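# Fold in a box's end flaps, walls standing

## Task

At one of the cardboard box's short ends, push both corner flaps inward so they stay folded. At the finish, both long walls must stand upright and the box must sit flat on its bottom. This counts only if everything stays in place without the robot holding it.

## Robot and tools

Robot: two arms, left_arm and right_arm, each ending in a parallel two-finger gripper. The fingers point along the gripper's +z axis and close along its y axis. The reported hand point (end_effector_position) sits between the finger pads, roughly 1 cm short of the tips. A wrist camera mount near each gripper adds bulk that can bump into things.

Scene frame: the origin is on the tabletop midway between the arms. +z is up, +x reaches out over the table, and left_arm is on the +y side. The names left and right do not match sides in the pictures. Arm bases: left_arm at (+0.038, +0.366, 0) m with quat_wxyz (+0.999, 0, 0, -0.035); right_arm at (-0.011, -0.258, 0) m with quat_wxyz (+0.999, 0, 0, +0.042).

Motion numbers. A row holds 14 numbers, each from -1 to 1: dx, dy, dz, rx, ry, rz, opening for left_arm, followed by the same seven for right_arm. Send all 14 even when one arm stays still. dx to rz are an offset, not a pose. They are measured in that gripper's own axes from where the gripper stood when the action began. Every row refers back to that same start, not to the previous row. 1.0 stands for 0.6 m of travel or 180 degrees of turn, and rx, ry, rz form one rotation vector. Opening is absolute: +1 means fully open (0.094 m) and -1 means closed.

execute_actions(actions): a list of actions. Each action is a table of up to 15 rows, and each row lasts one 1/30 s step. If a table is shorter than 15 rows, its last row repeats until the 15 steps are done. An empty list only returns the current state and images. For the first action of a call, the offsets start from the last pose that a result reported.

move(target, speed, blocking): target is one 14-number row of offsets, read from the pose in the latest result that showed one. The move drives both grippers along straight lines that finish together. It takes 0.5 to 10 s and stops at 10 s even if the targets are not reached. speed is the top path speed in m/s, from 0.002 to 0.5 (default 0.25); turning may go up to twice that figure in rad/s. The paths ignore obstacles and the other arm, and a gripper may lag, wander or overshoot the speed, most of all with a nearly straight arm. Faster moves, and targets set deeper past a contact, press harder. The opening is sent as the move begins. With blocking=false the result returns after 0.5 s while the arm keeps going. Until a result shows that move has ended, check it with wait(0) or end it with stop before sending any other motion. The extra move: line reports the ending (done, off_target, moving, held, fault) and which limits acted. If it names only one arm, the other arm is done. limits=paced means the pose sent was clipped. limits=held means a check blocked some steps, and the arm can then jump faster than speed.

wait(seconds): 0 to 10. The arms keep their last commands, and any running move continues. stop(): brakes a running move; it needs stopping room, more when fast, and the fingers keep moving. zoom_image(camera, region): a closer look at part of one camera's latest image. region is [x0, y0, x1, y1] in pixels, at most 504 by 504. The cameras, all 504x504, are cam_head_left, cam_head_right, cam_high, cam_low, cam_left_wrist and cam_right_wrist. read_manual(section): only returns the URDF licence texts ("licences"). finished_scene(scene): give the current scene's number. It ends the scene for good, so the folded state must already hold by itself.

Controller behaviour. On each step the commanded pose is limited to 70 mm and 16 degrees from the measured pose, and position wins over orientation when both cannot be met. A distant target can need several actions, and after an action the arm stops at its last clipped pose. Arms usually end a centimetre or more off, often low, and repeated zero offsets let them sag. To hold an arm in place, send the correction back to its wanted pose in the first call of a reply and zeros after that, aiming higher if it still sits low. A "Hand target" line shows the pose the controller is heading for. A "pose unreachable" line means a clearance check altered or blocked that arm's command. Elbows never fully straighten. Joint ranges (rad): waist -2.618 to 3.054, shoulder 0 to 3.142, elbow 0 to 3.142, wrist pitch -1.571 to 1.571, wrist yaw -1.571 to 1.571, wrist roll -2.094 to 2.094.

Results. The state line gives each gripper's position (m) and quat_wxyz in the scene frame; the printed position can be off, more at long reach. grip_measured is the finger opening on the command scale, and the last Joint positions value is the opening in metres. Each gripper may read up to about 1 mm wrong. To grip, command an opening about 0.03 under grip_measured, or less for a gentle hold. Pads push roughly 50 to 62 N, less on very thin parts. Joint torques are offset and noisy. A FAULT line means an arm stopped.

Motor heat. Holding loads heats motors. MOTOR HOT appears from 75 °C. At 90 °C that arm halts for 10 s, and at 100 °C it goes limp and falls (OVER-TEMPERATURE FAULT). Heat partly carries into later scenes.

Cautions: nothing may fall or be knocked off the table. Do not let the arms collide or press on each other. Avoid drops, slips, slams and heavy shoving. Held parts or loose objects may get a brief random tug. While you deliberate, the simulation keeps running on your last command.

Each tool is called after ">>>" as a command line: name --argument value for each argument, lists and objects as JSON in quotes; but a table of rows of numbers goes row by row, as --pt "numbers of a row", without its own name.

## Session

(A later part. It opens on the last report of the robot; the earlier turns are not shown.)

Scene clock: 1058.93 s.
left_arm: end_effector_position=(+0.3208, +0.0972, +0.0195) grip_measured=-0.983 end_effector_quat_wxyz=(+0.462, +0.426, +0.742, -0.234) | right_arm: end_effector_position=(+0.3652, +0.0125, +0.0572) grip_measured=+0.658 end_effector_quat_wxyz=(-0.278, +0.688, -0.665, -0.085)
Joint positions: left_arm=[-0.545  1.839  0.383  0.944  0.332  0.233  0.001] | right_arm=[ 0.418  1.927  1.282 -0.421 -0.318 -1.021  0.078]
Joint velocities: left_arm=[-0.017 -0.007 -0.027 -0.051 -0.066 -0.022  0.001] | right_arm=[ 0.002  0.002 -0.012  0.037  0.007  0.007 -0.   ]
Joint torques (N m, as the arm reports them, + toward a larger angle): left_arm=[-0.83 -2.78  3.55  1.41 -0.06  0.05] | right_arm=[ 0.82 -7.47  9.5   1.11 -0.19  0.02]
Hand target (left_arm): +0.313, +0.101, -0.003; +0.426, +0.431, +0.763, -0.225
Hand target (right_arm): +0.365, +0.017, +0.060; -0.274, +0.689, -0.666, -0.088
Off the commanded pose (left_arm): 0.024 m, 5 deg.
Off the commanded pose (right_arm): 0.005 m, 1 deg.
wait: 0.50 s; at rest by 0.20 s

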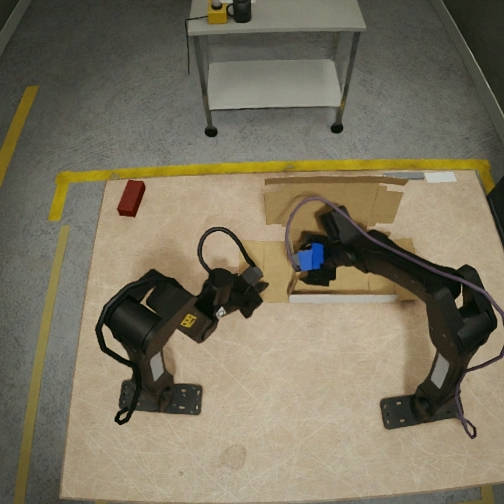

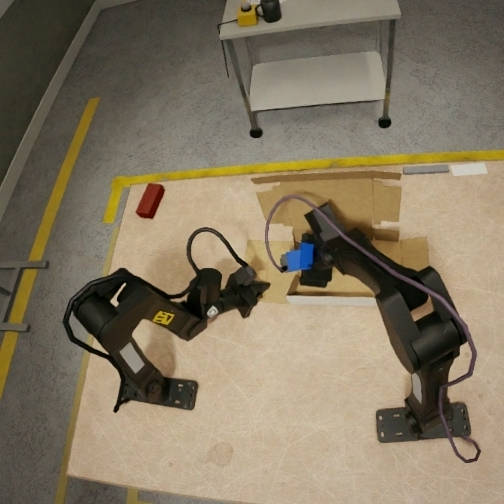

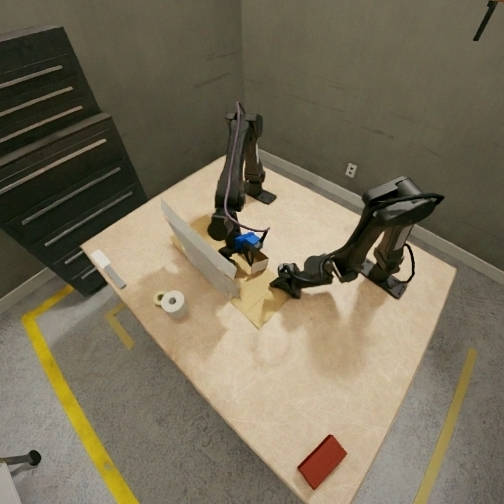

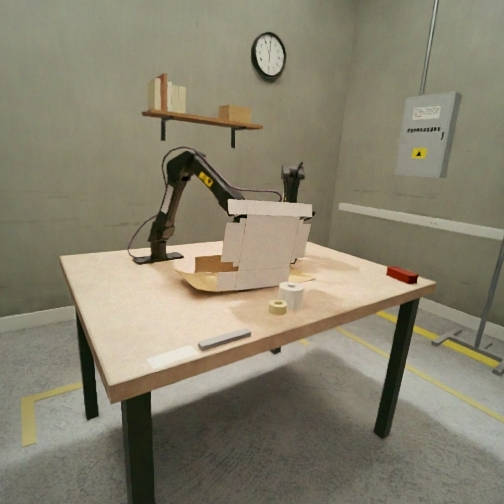

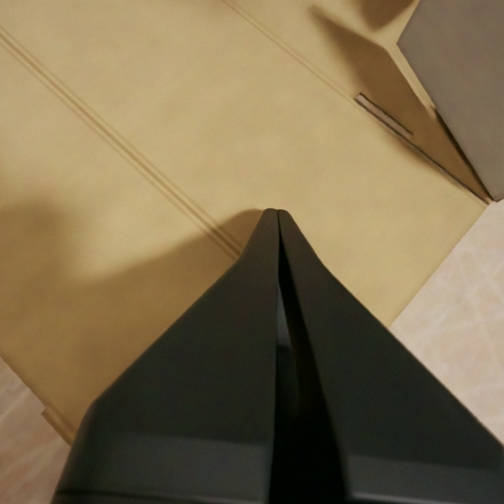

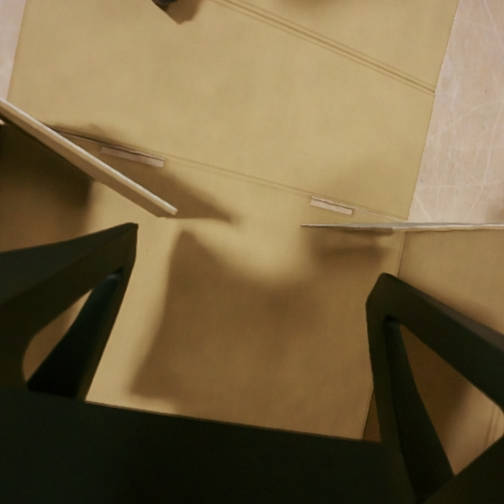

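>>> execute_actions --actions '[[[0.0386,-0.0076,0.0100,0.0039,0.0264,-0.0061,-1,-0.0097,-0.0010,0.0006,0,0,0,0.66],[0.0386,-0.0076,0.0100,0.0039,0.0264,-0.0061,-1,-0.0110,-0.0007,0.0022,0,0,0,0.66],[0.0386,-0.0076,0.0100,0.0039,0.0264,-0.0061,-1,-0.0128,-0.0004,0.0044,0,0,0,0.66],[0.0386,-0.0076,0.0100,0.0039,0.0264,-0.0061,-1,-0.0148,-0.0001,0.0070,0,0,0,0.66],[0.0386,-0.0076,0.0100,0.0039,0.0264,-0.0061,-1,-0.0171,0.0003,0.0098,0,0,0,0.66],[0.0386,-0.0076,0.0100,0.0039,0.0264,-0.0061,-1,-0.0194,0.0007,0.0127,0,0,0,0.66],[0.0386,-0.0076,0.0100,0.0039,0.0264,-0.0061,-1,-0.0218,0.0011,0.0156,0,0,0,0.66],[0.0386,-0.0076,0.0100,0.0039,0.0264,-0.0061,-1,-0.0243,0.0015,0.0188,0,0,0,0.66],[0.0386,-0.0076,0.0100,0.0039,0.0264,-0.0061,-1,-0.0266,0.0019,0.0217,0,0,0,0.66],[0.0386,-0.0076,0.0100,0.0039,0.0264,-0.0061,-1,-0.0287,0.0023,0.0242,0,0,0,0.66],[0.0386,-0.0076,0.0100,0.0039,0.0264,-0.0061,-1,-0.0307,0.0026,0.0268,0,0,0,0.66],[0.0386,-0.0076,0.0100,0.0039,0.0264,-0.0061,-1,-0.0323,0.0029,0.0287,0,0,0,0.66],[0.0386,-0.0076,0.0100,0.0039,0.0264,-0.0061,-1,-0.0333,0.0031,0.0300,0,0,0,0.66],[0.0386,-0.0076,0.0100,0.0039,0.0264,-0.0061,-1,-0.0341,0.0032,0.0310,0,0,0,0.66],[0.0386,-0.0076,0.0100,0.0039,0.0264,-0.0061,-1,-0.0346,0.0033,0.0316,0,0,0,0.66]]]'

>>> wait --seconds 0.5

Scene clock: 1092.80 s.
left_arm: end_effector_position=(+0.3217, +0.0978, +0.0195) grip_measured=-0.983 end_effector_quat_wxyz=(+0.463, +0.425, +0.743, -0.232) | right_arm: end_effector_position=(+0.3564, +0.0270, +0.0408) grip_measured=+0.658 end_effector_quat_wxyz=(-0.258, +0.691, -0.669, -0.087)
Joint positions: left_arm=[-0.545  1.839  0.383  0.944  0.327  0.233  0.001] | right_arm=[ 0.464  1.972  1.295 -0.419 -0.291 -0.984  0.078]
Joint velocities: left_arm=[-0.002 -0.017  0.007  0.022 -0.022  0.037  0.   ] | right_arm=[ 0.027  0.032  0.017  0.037 -0.022  0.125 -0.001]
Joint torques (N m, as the arm reports them, + toward a larger angle): left_arm=[-0.6  -2.82  3.61  1.43  0.1   0.05] | right_arm=[ 1.27 -8.02  9.81  1.52 -0.23  0.1 ]
Hand target (left_arm): +0.314, +0.101, -0.003; +0.426, +0.431, +0.763, -0.226
Hand target (right_arm): +0.365, +0.040, +0.051; -0.278, +0.688, -0.665, -0.086
Off the commanded pose (left_arm): 0.025 m, 5 deg.
Off the commanded pose (right_arm): 0.019 m, 2 deg.

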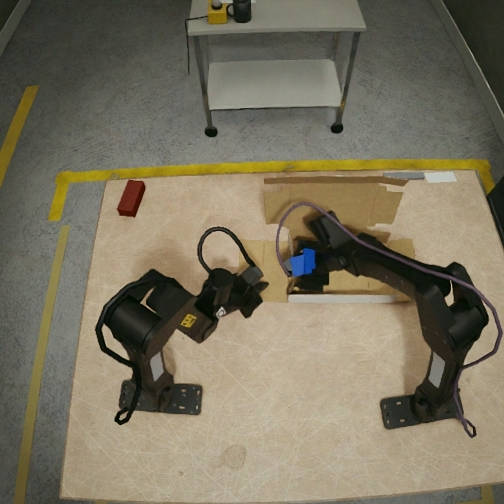

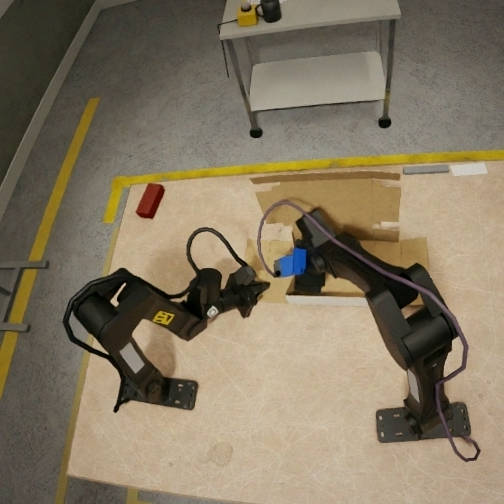

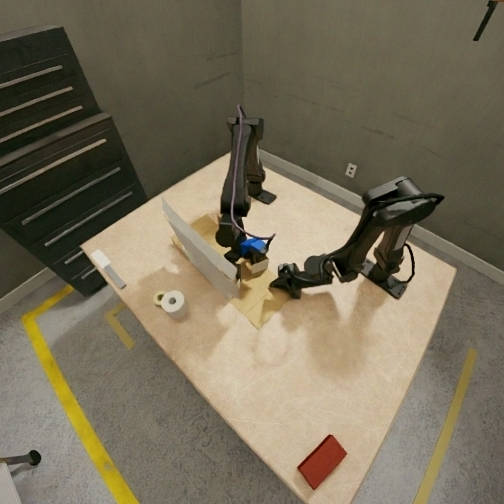

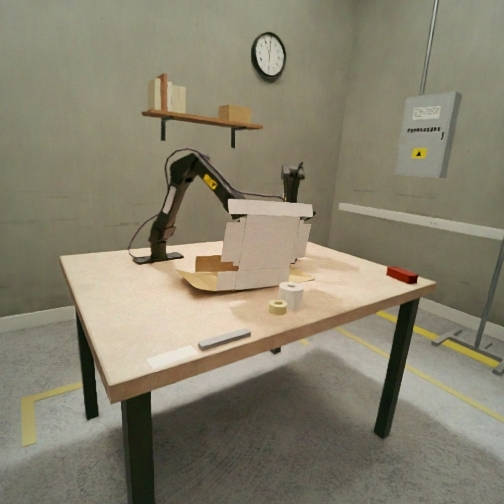

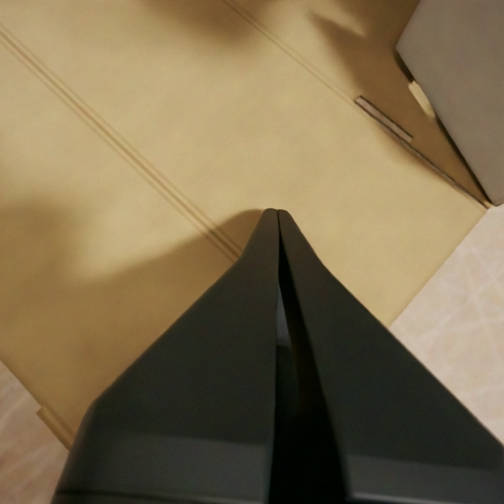

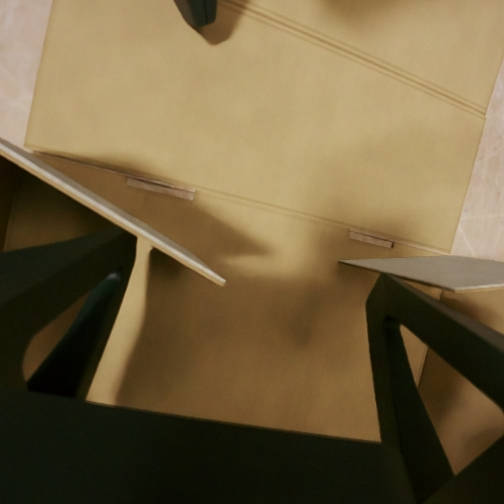

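Scene clock: 1093.30 s.
left_arm: end_effector_position=(+0.3224, +0.0982, +0.0196) grip_measured=-0.983 end_effector_quat_wxyz=(+0.464, +0.424, +0.743, -0.230) | right_arm: end_effector_position=(+0.3573, +0.0269, +0.0407) grip_measured=+0.658 end_effector_quat_wxyz=(-0.258, +0.688, -0.673, -0.086)
Joint positions: left_arm=[-0.545  1.839  0.383  0.945  0.322  0.233  0.001] | right_arm=[ 0.465  1.974  1.298 -0.419 -0.286 -0.976  0.078]
Joint velocities: left_arm=[-0.002 -0.007 -0.012 -0.022  0.066  0.066  0.001] | right_arm=[-0.012  0.007 -0.012 -0.037  0.007 -0.022 -0.001]
Joint torques (N m, as the arm reports them, + toward a larger angle): left_arm=[-0.68 -2.84  3.57  1.41  0.1   0.05] | right_arm=[ 1.2  -7.9   9.92  1.51 -0.21  0.07]
Hand target (left_arm): +0.314, +0.101, -0.003; +0.426, +0.431, +0.763, -0.226
Hand target (right_arm): +0.365, +0.040, +0.051; -0.278, +0.688, -0.665, -0.086
Off the commanded pose (left_arm): 0.025 m, 5 deg.
Off the commanded pose (right_arm): 0.019 m, 2 deg.
wait: 0.50 s; at rest by 0.17 s

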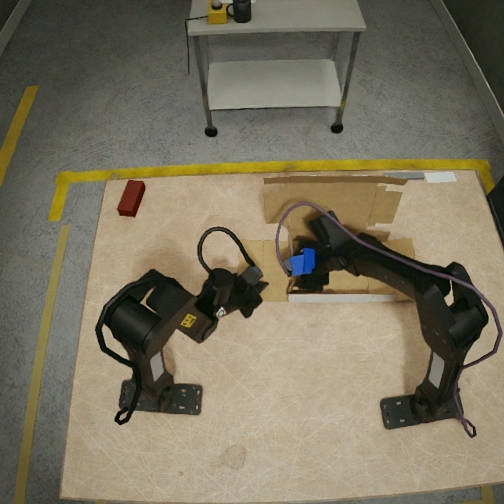

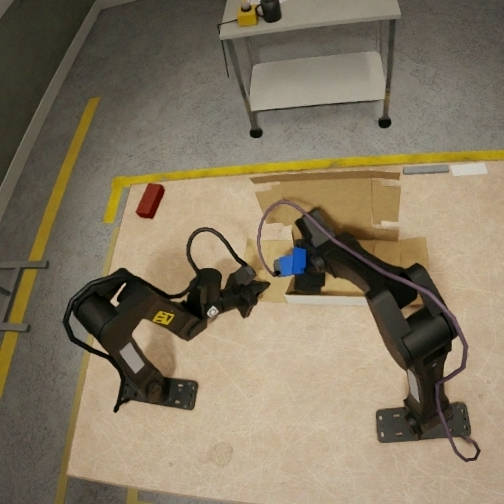

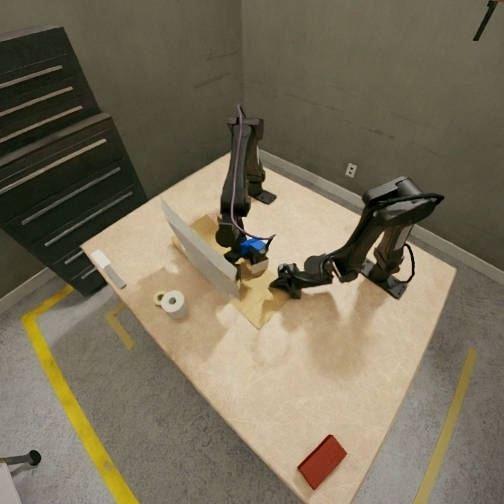

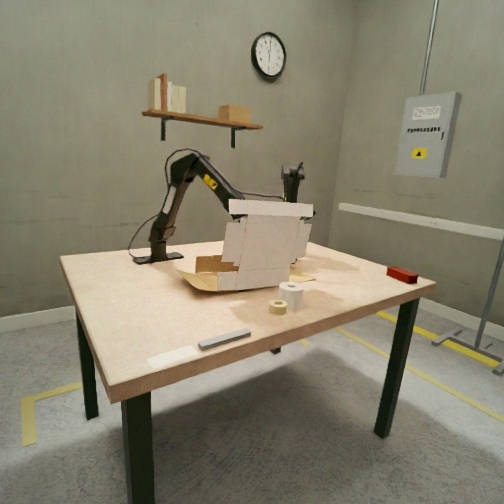

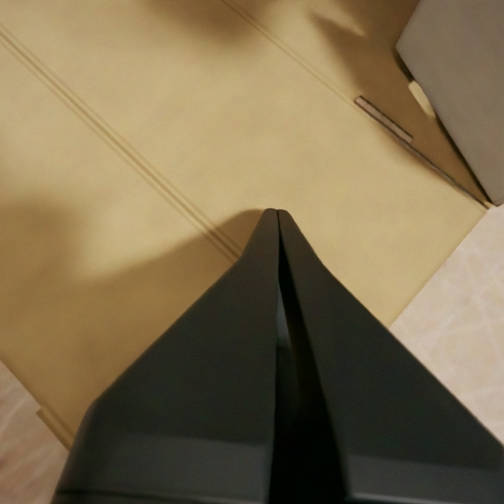

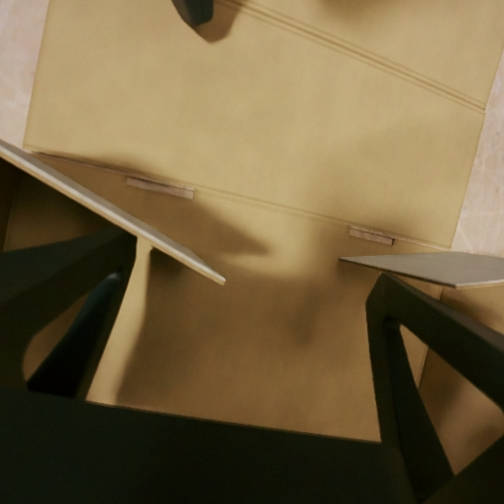

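>>> execute_actions --actions '[]'

Scene clock: 1109.13 s.
left_arm: end_effector_position=(+0.3224, +0.0982, +0.0196) grip_measured=-0.983 end_effector_quat_wxyz=(+0.464, +0.424, +0.743, -0.230) | right_arm: end_effector_position=(+0.3574, +0.0269, +0.0407) grip_measured=+0.658 end_effector_quat_wxyz=(-0.258, +0.688, -0.673, -0.086)
Joint positions: left_arm=[-0.545  1.839  0.383  0.945  0.322  0.233  0.001] | right_arm=[ 0.465  1.974  1.298 -0.419 -0.286 -0.976  0.078]
Joint velocities: left_arm=[-0.007  0.007 -0.012  0.081  0.066 -0.081  0.   ] | right_arm=[ 0.002 -0.007 -0.022 -0.007 -0.081  0.081  0.001]
Joint torques (N m, as the arm reports them, + toward a larger angle): left_arm=[-0.66 -2.77  3.6   1.4   0.11  0.05] | right_arm=[ 1.19 -7.9   9.96  1.52 -0.2   0.06]
Hand target (left_arm): +0.314, +0.101, -0.003; +0.426, +0.431, +0.763, -0.226
Hand target (right_arm): +0.365, +0.040, +0.051; -0.278, +0.688, -0.665, -0.085
Off the commanded pose (left_arm): 0.025 m, 5 deg.
Off the commanded pose (right_arm): 0.019 m, 2 deg.

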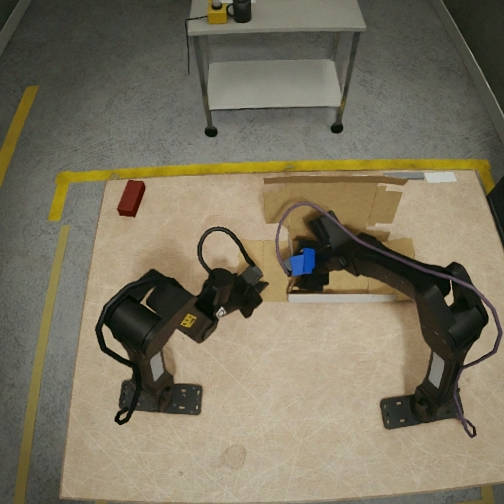

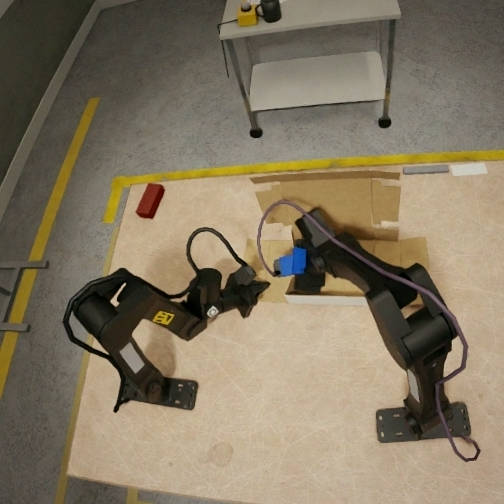

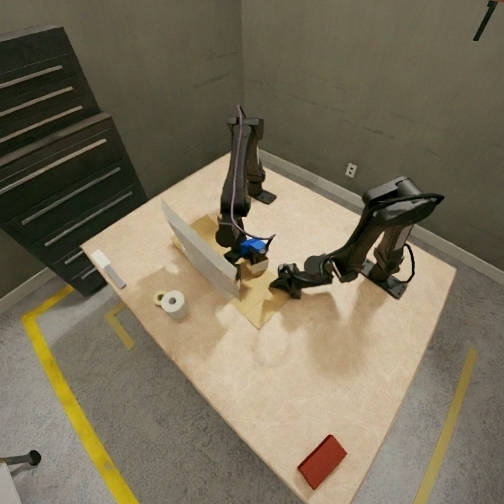

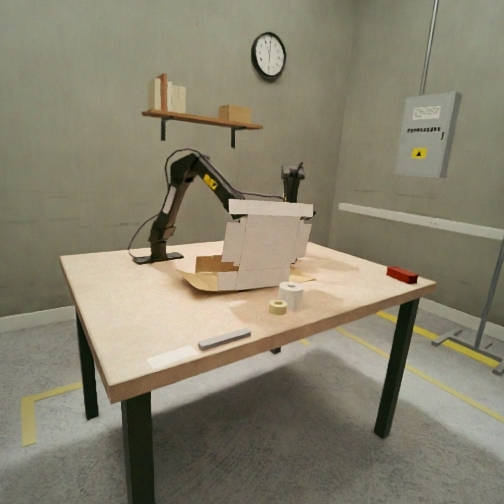

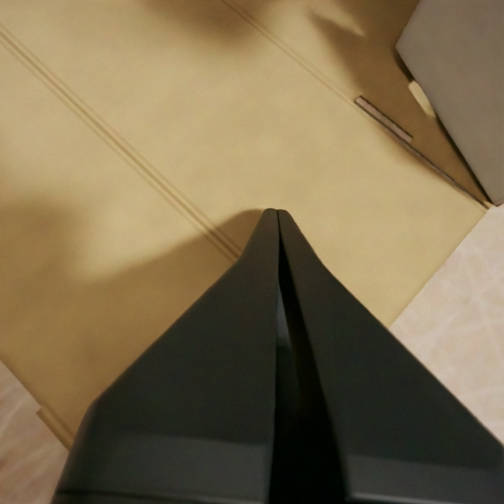

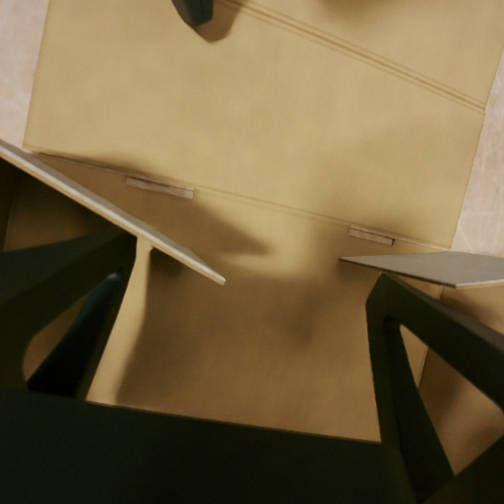

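>>> execute_actions --actions '[[[0.0386,-0.0076,0.0100,0.0039,0.0264,-0.0061,-1,-0.0267,-0.0157,-0.0014,0.0088,-0.0094,-0.0048,0.66],[0.0386,-0.0076,0.0100,0.0039,0.0264,-0.0061,-1,-0.0275,-0.0160,-0.0012,0.0088,-0.0094,-0.0048,0.66],[0.0386,-0.0076,0.0100,0.0039,0.0264,-0.0061,-1,-0.0285,-0.0164,-0.0009,0.0088,-0.0094,-0.0048,0.66],[0.0386,-0.0076,0.0100,0.0039,0.0264,-0.0061,-1,-0.0297,-0.0168,-0.0006,0.0088,-0.0094,-0.0048,0.66],[0.0386,-0.0076,0.0100,0.0039,0.0264,-0.0061,-1,-0.0311,-0.0173,-0.0002,0.0088,-0.0094,-0.0048,0.66],[0.0386,-0.0076,0.0100,0.0039,0.0264,-0.0061,-1,-0.0325,-0.0178,0.0002,0.0088,-0.0094,-0.0048,0.66],[0.0386,-0.0076,0.0100,0.0039,0.0264,-0.0061,-1,-0.0338,-0.0183,0.0005,0.0088,-0.0094,-0.0048,0.66],[0.0386,-0.0076,0.0100,0.0039,0.0264,-0.0061,-1,-0.0353,-0.0188,0.0009,0.0088,-0.0094,-0.0048,0.66],[0.0386,-0.0076,0.0100,0.0039,0.0264,-0.0061,-1,-0.0367,-0.0193,0.0013,0.0088,-0.0094,-0.0048,0.66],[0.0386,-0.0076,0.0100,0.0039,0.0264,-0.0061,-1,-0.0379,-0.0197,0.0016,0.0088,-0.0094,-0.0048,0.66],[0.0386,-0.0076,0.0100,0.0039,0.0264,-0.0061,-1,-0.0391,-0.0202,0.0019,0.0088,-0.0094,-0.0048,0.66],[0.0386,-0.0076,0.0100,0.0039,0.0264,-0.0061,-1,-0.0400,-0.0205,0.0021,0.0088,-0.0094,-0.0048,0.66],[0.0386,-0.0076,0.0100,0.0039,0.0264,-0.0061,-1,-0.0406,-0.0207,0.0023,0.0088,-0.0094,-0.0048,0.66],[0.0386,-0.0076,0.0100,0.0039,0.0264,-0.0061,-1,-0.0411,-0.0209,0.0024,0.0088,-0.0094,-0.0048,0.66],[0.0386,-0.0076,0.0100,0.0039,0.0264,-0.0061,-1,-0.0414,-0.0210,0.0025,0.0088,-0.0094,-0.0048,0.66]]]'

>>> wait --seconds 0.5

Scene clock: 1154.53 s.
left_arm: end_effector_position=(+0.3241, +0.0994, +0.0195) grip_measured=-0.983 end_effector_quat_wxyz=(+0.466, +0.422, +0.745, -0.226) | right_arm: end_effector_position=(+0.3631, +0.0363, +0.0444) grip_measured=+0.658 end_effector_quat_wxyz=(-0.264, +0.689, -0.670, -0.081)
Joint positions: left_arm=[-0.545  1.839  0.383  0.947  0.311  0.233  0.001] | right_arm=[ 0.48   1.992  1.335 -0.419 -0.274 -0.967  0.078]
Joint velocities: left_arm=[-0.012  0.007  0.007 -0.022 -0.051  0.007 -0.   ] | right_arm=[ 0.007  0.022  0.066 -0.007  0.022  0.037  0.001]
Joint torques (N m, as the arm reports them, + toward a larger angle): left_arm=[-0.73 -2.82  3.56  1.38  0.14  0.03] | right_arm=[ 1.3  -8.19  9.79  1.35 -0.26  0.07]
Hand target (left_arm): +0.315, +0.102, -0.003; +0.428, +0.428, +0.764, -0.222
Hand target (right_arm): +0.368, +0.049, +0.054; -0.278, +0.688, -0.665, -0.085
Off the commanded pose (left_arm): 0.025 m, 5 deg.
Off the commanded pose (right_arm): 0.017 m, 2 deg.

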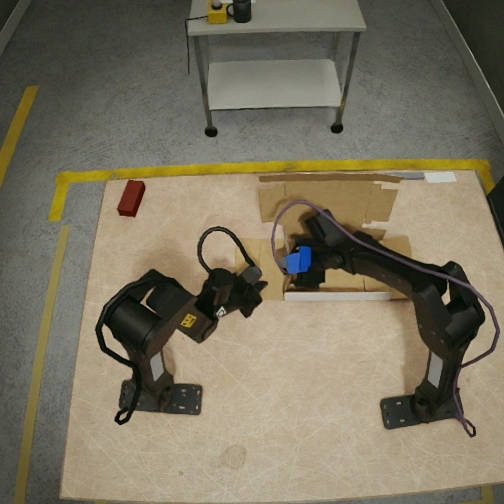

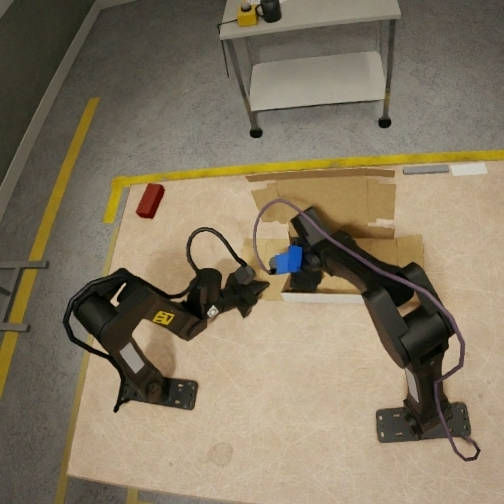

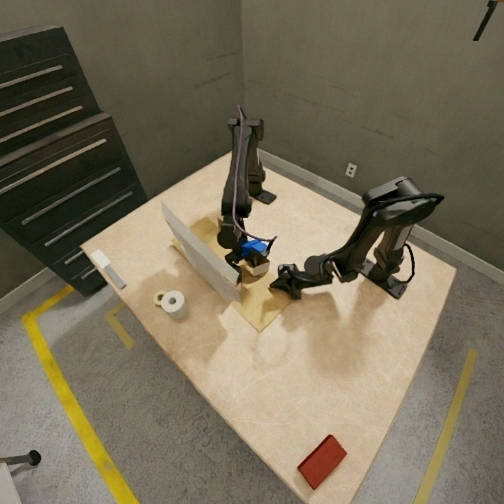

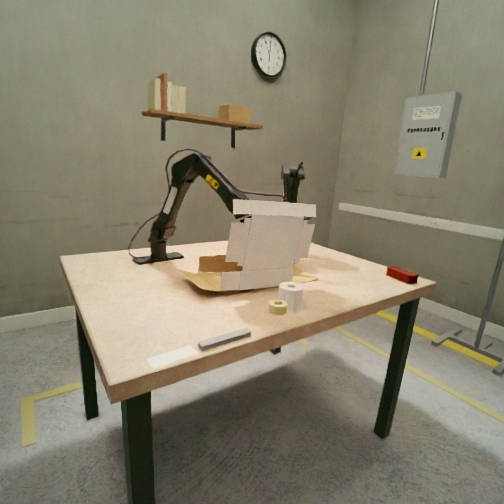

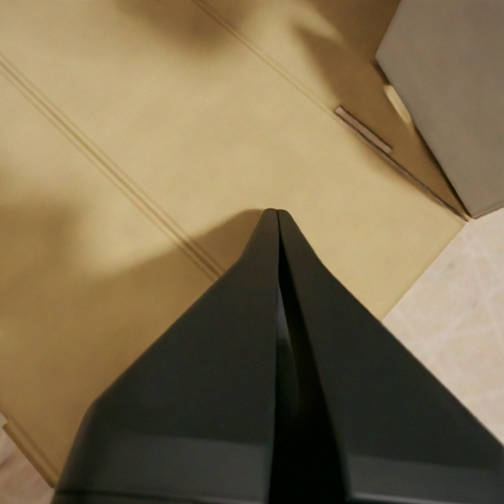

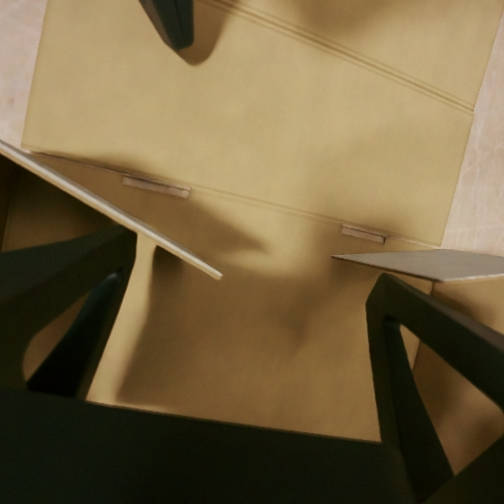

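Scene clock: 1155.03 s.
left_arm: end_effector_position=(+0.3242, +0.0994, +0.0195) grip_measured=-0.983 end_effector_quat_wxyz=(+0.466, +0.421, +0.745, -0.225) | right_arm: end_effector_position=(+0.3636, +0.0368, +0.0448) grip_measured=+0.658 end_effector_quat_wxyz=(-0.265, +0.689, -0.670, -0.081)
Joint positions: left_arm=[-0.545  1.839  0.383  0.947  0.31   0.233  0.001] | right_arm=[ 0.481  1.993  1.338 -0.419 -0.273 -0.964  0.078]
Joint velocities: left_arm=[-0.002 -0.007  0.017 -0.037 -0.007  0.066  0.   ] | right_arm=[ 0.007 -0.012 -0.027  0.037 -0.037 -0.007  0.   ]
Joint torques (N m, as the arm reports them, + toward a larger angle): left_arm=[-0.72 -2.77  3.6   1.41  0.14  0.04] | right_arm=[ 1.14 -8.14 10.01  1.34 -0.22  0.09]
Hand target (left_arm): +0.315, +0.102, -0.003; +0.428, +0.428, +0.764, -0.223
Hand target (right_arm): +0.368, +0.049, +0.054; -0.278, +0.688, -0.665, -0.085
Off the commanded pose (left_arm): 0.025 m, 5 deg.
Off the commanded pose (right_arm): 0.016 m, 2 deg.
wait: 0.50 s; at rest by 0.17 s

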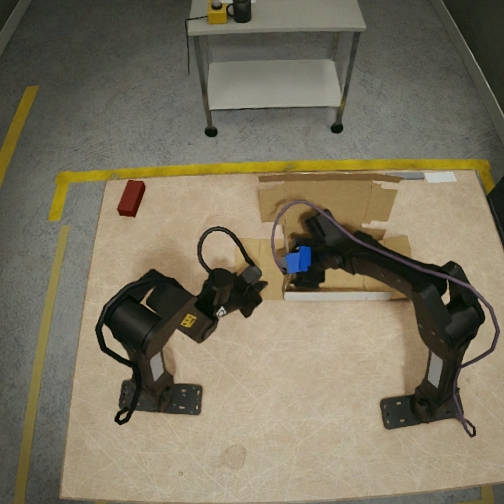

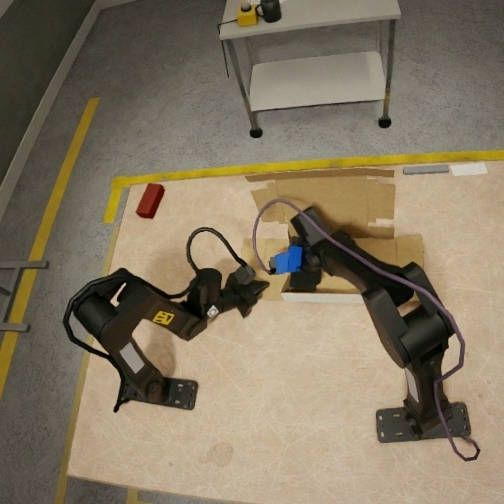

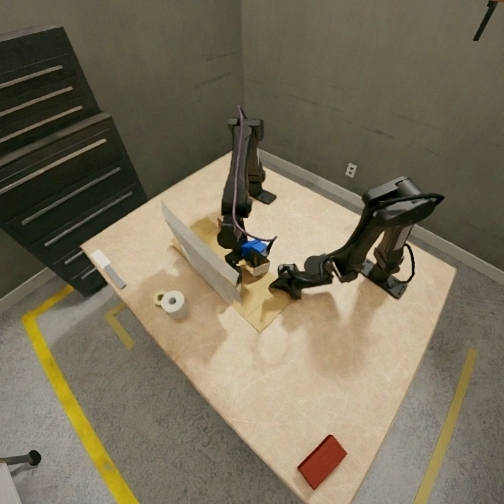

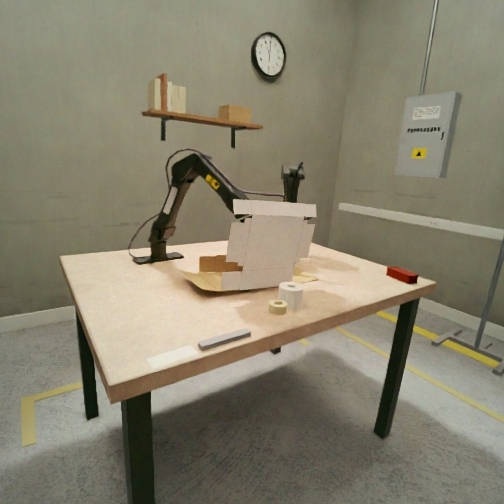

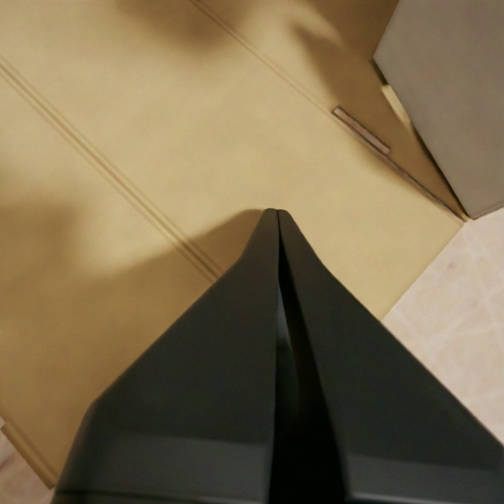

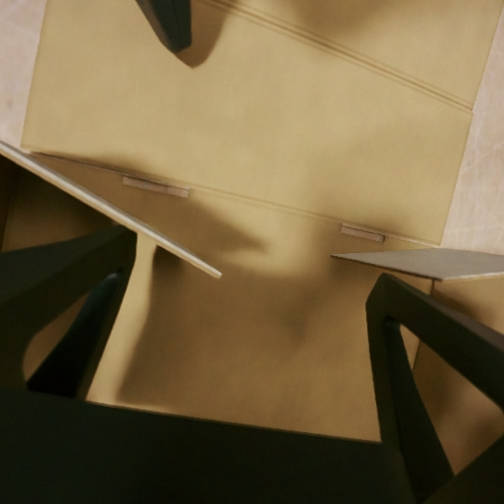

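>>> execute_actions --actions '[[[0.0315,-0.0110,0.0046,0.0034,0.0232,-0.0054,-1,-0.0200,-0.0095,-0.0050,0.006,-0.006,-0.003,0.66],[0.0248,-0.0093,0.0027,0.0030,0.0201,-0.0046,-1,-0.0150,-0.0085,-0.0105,0.005,-0.005,-0.003,0.66],[0.0186,-0.0078,0.0010,0.0025,0.0172,-0.0040,-1,-0.0100,-0.0075,-0.0184,0.004,-0.004,-0.002,0.66],[0.0130,-0.0064,-0.0006,0.0021,0.0145,-0.0034,-1,-0.0050,-0.0065,-0.0273,0.003,-0.003,-0.002,0.66],[0.0080,-0.0052,-0.0020,0.0018,0.0121,-0.0028,-1,-0.0010,-0.0055,-0.0373,0.002,-0.002,-0.001,0.66],[0.0035,-0.0041,-0.0033,0.0015,0.0100,-0.0023,-1,0.0030,-0.0045,-0.0474,0.001,-0.001,0,0.66],[-0.0004,-0.0031,-0.0044,0.0012,0.0082,-0.0019,-1,0.0060,-0.0035,-0.0575,0,0,0,0.66],[-0.0037,-0.0023,-0.0053,0.0010,0.0066,-0.0015,-1,0.0080,-0.0025,-0.0686,0,0,0,0.66],[-0.0065,-0.0016,-0.0061,0.0008,0.0053,-0.0012,-1,0.0100,-0.0015,-0.0800,0,0,0,0.6],[-0.0093,-0.0010,-0.0069,0.0006,0.0040,-0.0009,-1,0.0110,-0.0010,-0.0910,0,0,0,0.55],[-0.0115,-0.0004,-0.0076,0.0004,0.0029,-0.0007,-1,0.0120,0,-0.1010,0,0,0,0.5],[-0.0132,0.0000,-0.0080,0.0003,0.0021,-0.0005,-1,0.0125,0,-0.1100,0,0,0,0.45],[-0.0149,0.0004,-0.0085,0.0002,0.0013,-0.0003,-1,0.0130,0,-0.1180,0,0,0,0.4],[-0.0166,0.0008,-0.0090,0.0001,0.0005,-0.0001,-1,0.0133,0,-0.1250,0,0,0,0.35],[-0.0177,0.0011,-0.0093,0,0,0,-1,0.0133,0,-0.1300,0,0,0,0.3]]]'

Scene clock: 1275.53 s.
left_arm: end_effector_position=(+0.3250, +0.0993, +0.0299) grip_measured=-0.983 end_effector_quat_wxyz=(+0.472, +0.420, +0.741, -0.225) | right_arm: end_effector_position=(+0.3637, +0.0056, +0.1075) grip_measured=+0.327 end_effector_quat_wxyz=(-0.292, +0.682, -0.667, -0.065)
Joint positions: left_arm=[-0.546  1.792  0.383  0.914  0.306  0.233  0.001] | right_arm=[ 0.419  1.82   1.338 -0.543 -0.283 -1.011  0.062]
Joint velocities: left_arm=[ 0.002 -0.081  0.012 -0.051 -0.095 -0.037 -0.001] | right_arm=[-0.149 -0.393  0.002 -0.403 -0.095 -0.066 -0.049]
Joint torques (N m, as the arm reports them, + toward a larger angle): left_arm=[ 0.1  -6.09  3.79  1.64  0.18  0.02] | right_arm=[-0.56 -7.83  7.01  1.06 -0.33 -0.07]
Hand target (left_arm): +0.324, +0.099, +0.032; +0.466, +0.421, +0.744, -0.225
Hand target (right_arm): +0.347, -0.006, +0.108; -0.266, +0.688, -0.671, -0.081
Off the commanded pose (left_arm): 0.002 m, 1 deg.
Off the commanded pose (right_arm): 0.022 m, 4 deg.

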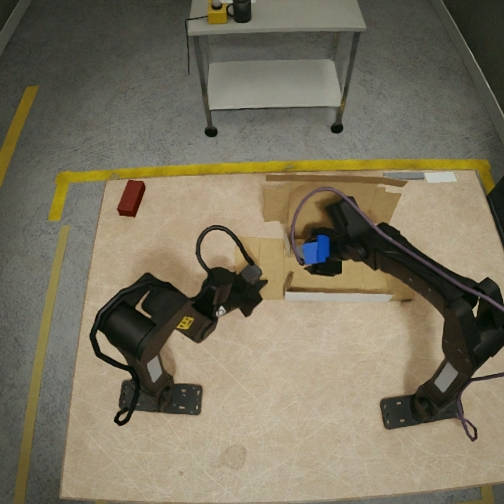

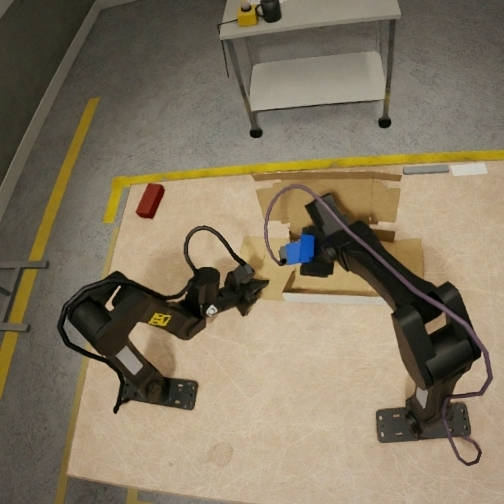

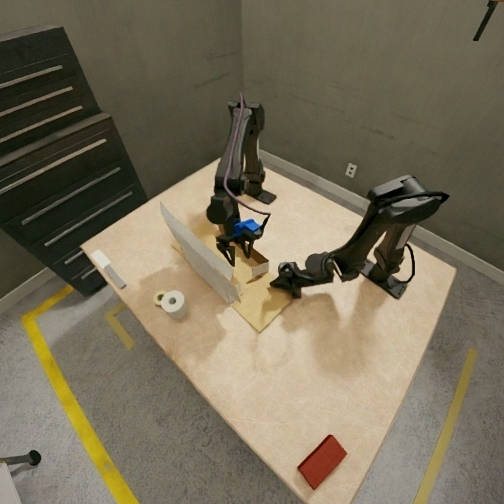

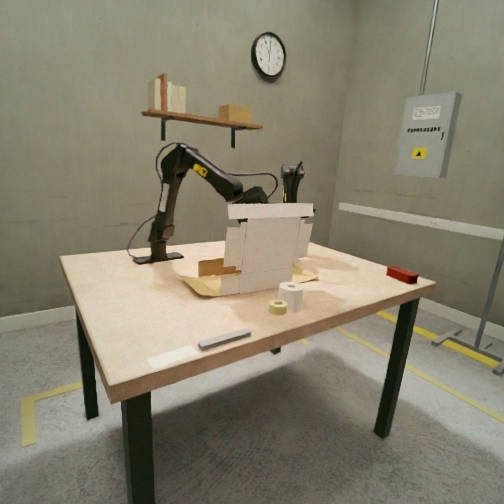

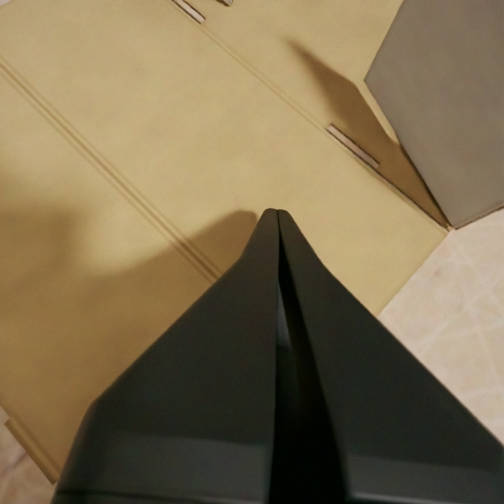

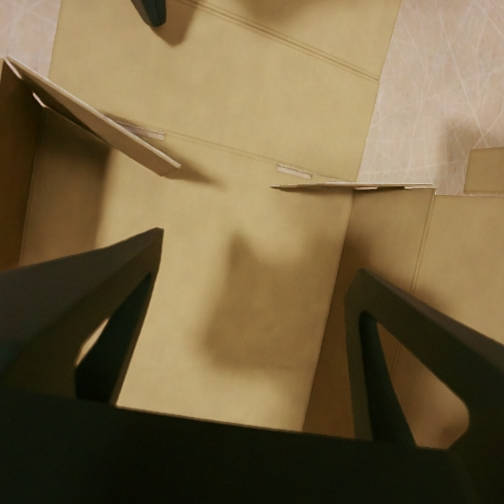

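>>> move --target '[-0.2034,-0.0158,0.0664,0.0903,0.3255,0.1700,-1,0.2312,0.1304,-0.1691,-0.0975,-0.0019,0.0332,0.3]' --speed 0.45

Scene clock: 1351.30 s.
left_arm: end_effector_position=(+0.3677, +0.0151, +0.1135) grip_measured=-0.983 end_effector_quat_wxyz=(+0.040, +0.700, +0.713, +0.020) | right_arm: end_effector_position=(+0.2807, -0.1623, +0.0977) grip_measured=+0.302 end_effector_quat_wxyz=(-0.181, +0.690, -0.681, -0.168)
Joint positions: left_arm=[-0.767  2.428  2.466 -1.531 -0.045  0.718  0.001] | right_arm=[-0.05   1.651  1.181 -1.066 -0.497 -1.542  0.061]
Joint velocities: left_arm=[ 0.007  0.002  0.012 -0.066  0.037  0.037 -0.   ] | right_arm=[-0.007 -0.022 -0.017 -0.007  0.051  0.066 -0.001]
Joint torques (N m, as the arm reports them, + toward a larger angle): left_arm=[-0.73 -9.78  7.35  0.41 -0.09  0.05] | right_arm=[-0.85 -6.75  5.57  0.27 -0.54 -0.04]
Hand target (left_arm): +0.365, +0.013, +0.112; +0.035, +0.704, +0.709, +0.024
Hand target (right_arm): +0.272, -0.162, +0.100; -0.181, +0.685, -0.682, -0.181
Off the commanded pose (left_arm): 0.009 m, 2 deg.
Off the commanded pose (right_arm): 0.008 m, 2 deg.
joint sent to its limit (left arm) — the command would take joint 4 (wrist pitch) past its lower limit, so that joint was sent only as far as its limit.
move: done; limits=paced

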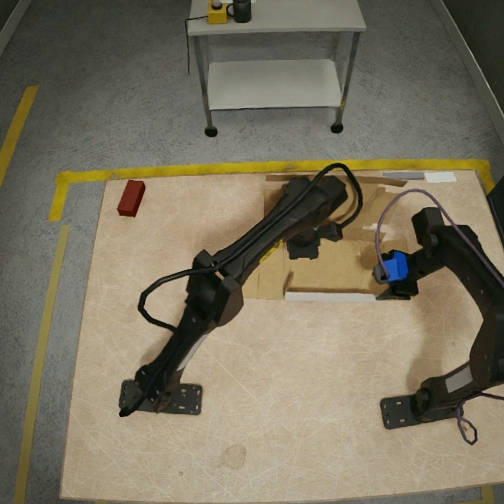

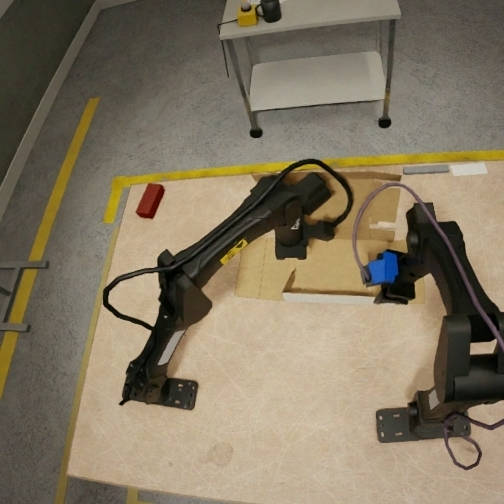

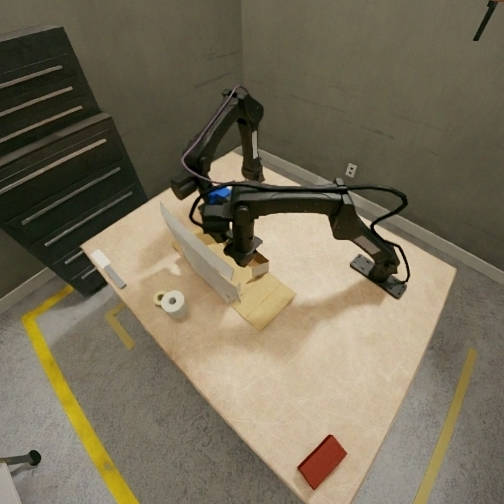

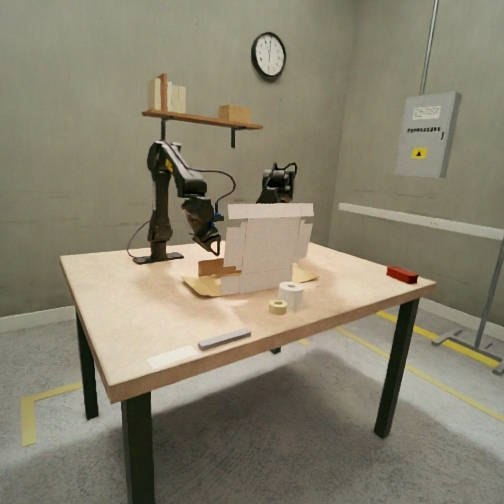

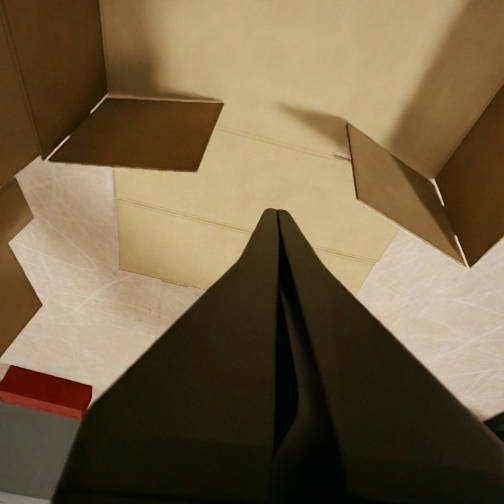

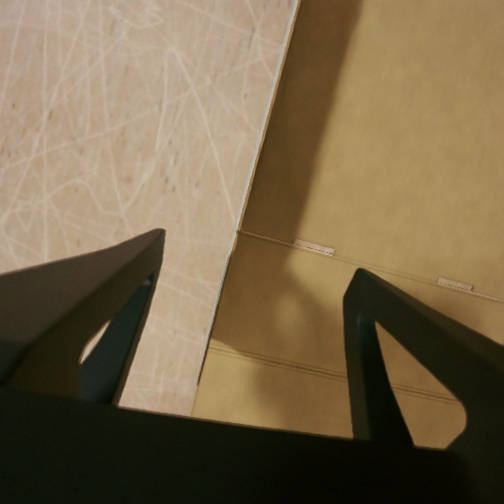

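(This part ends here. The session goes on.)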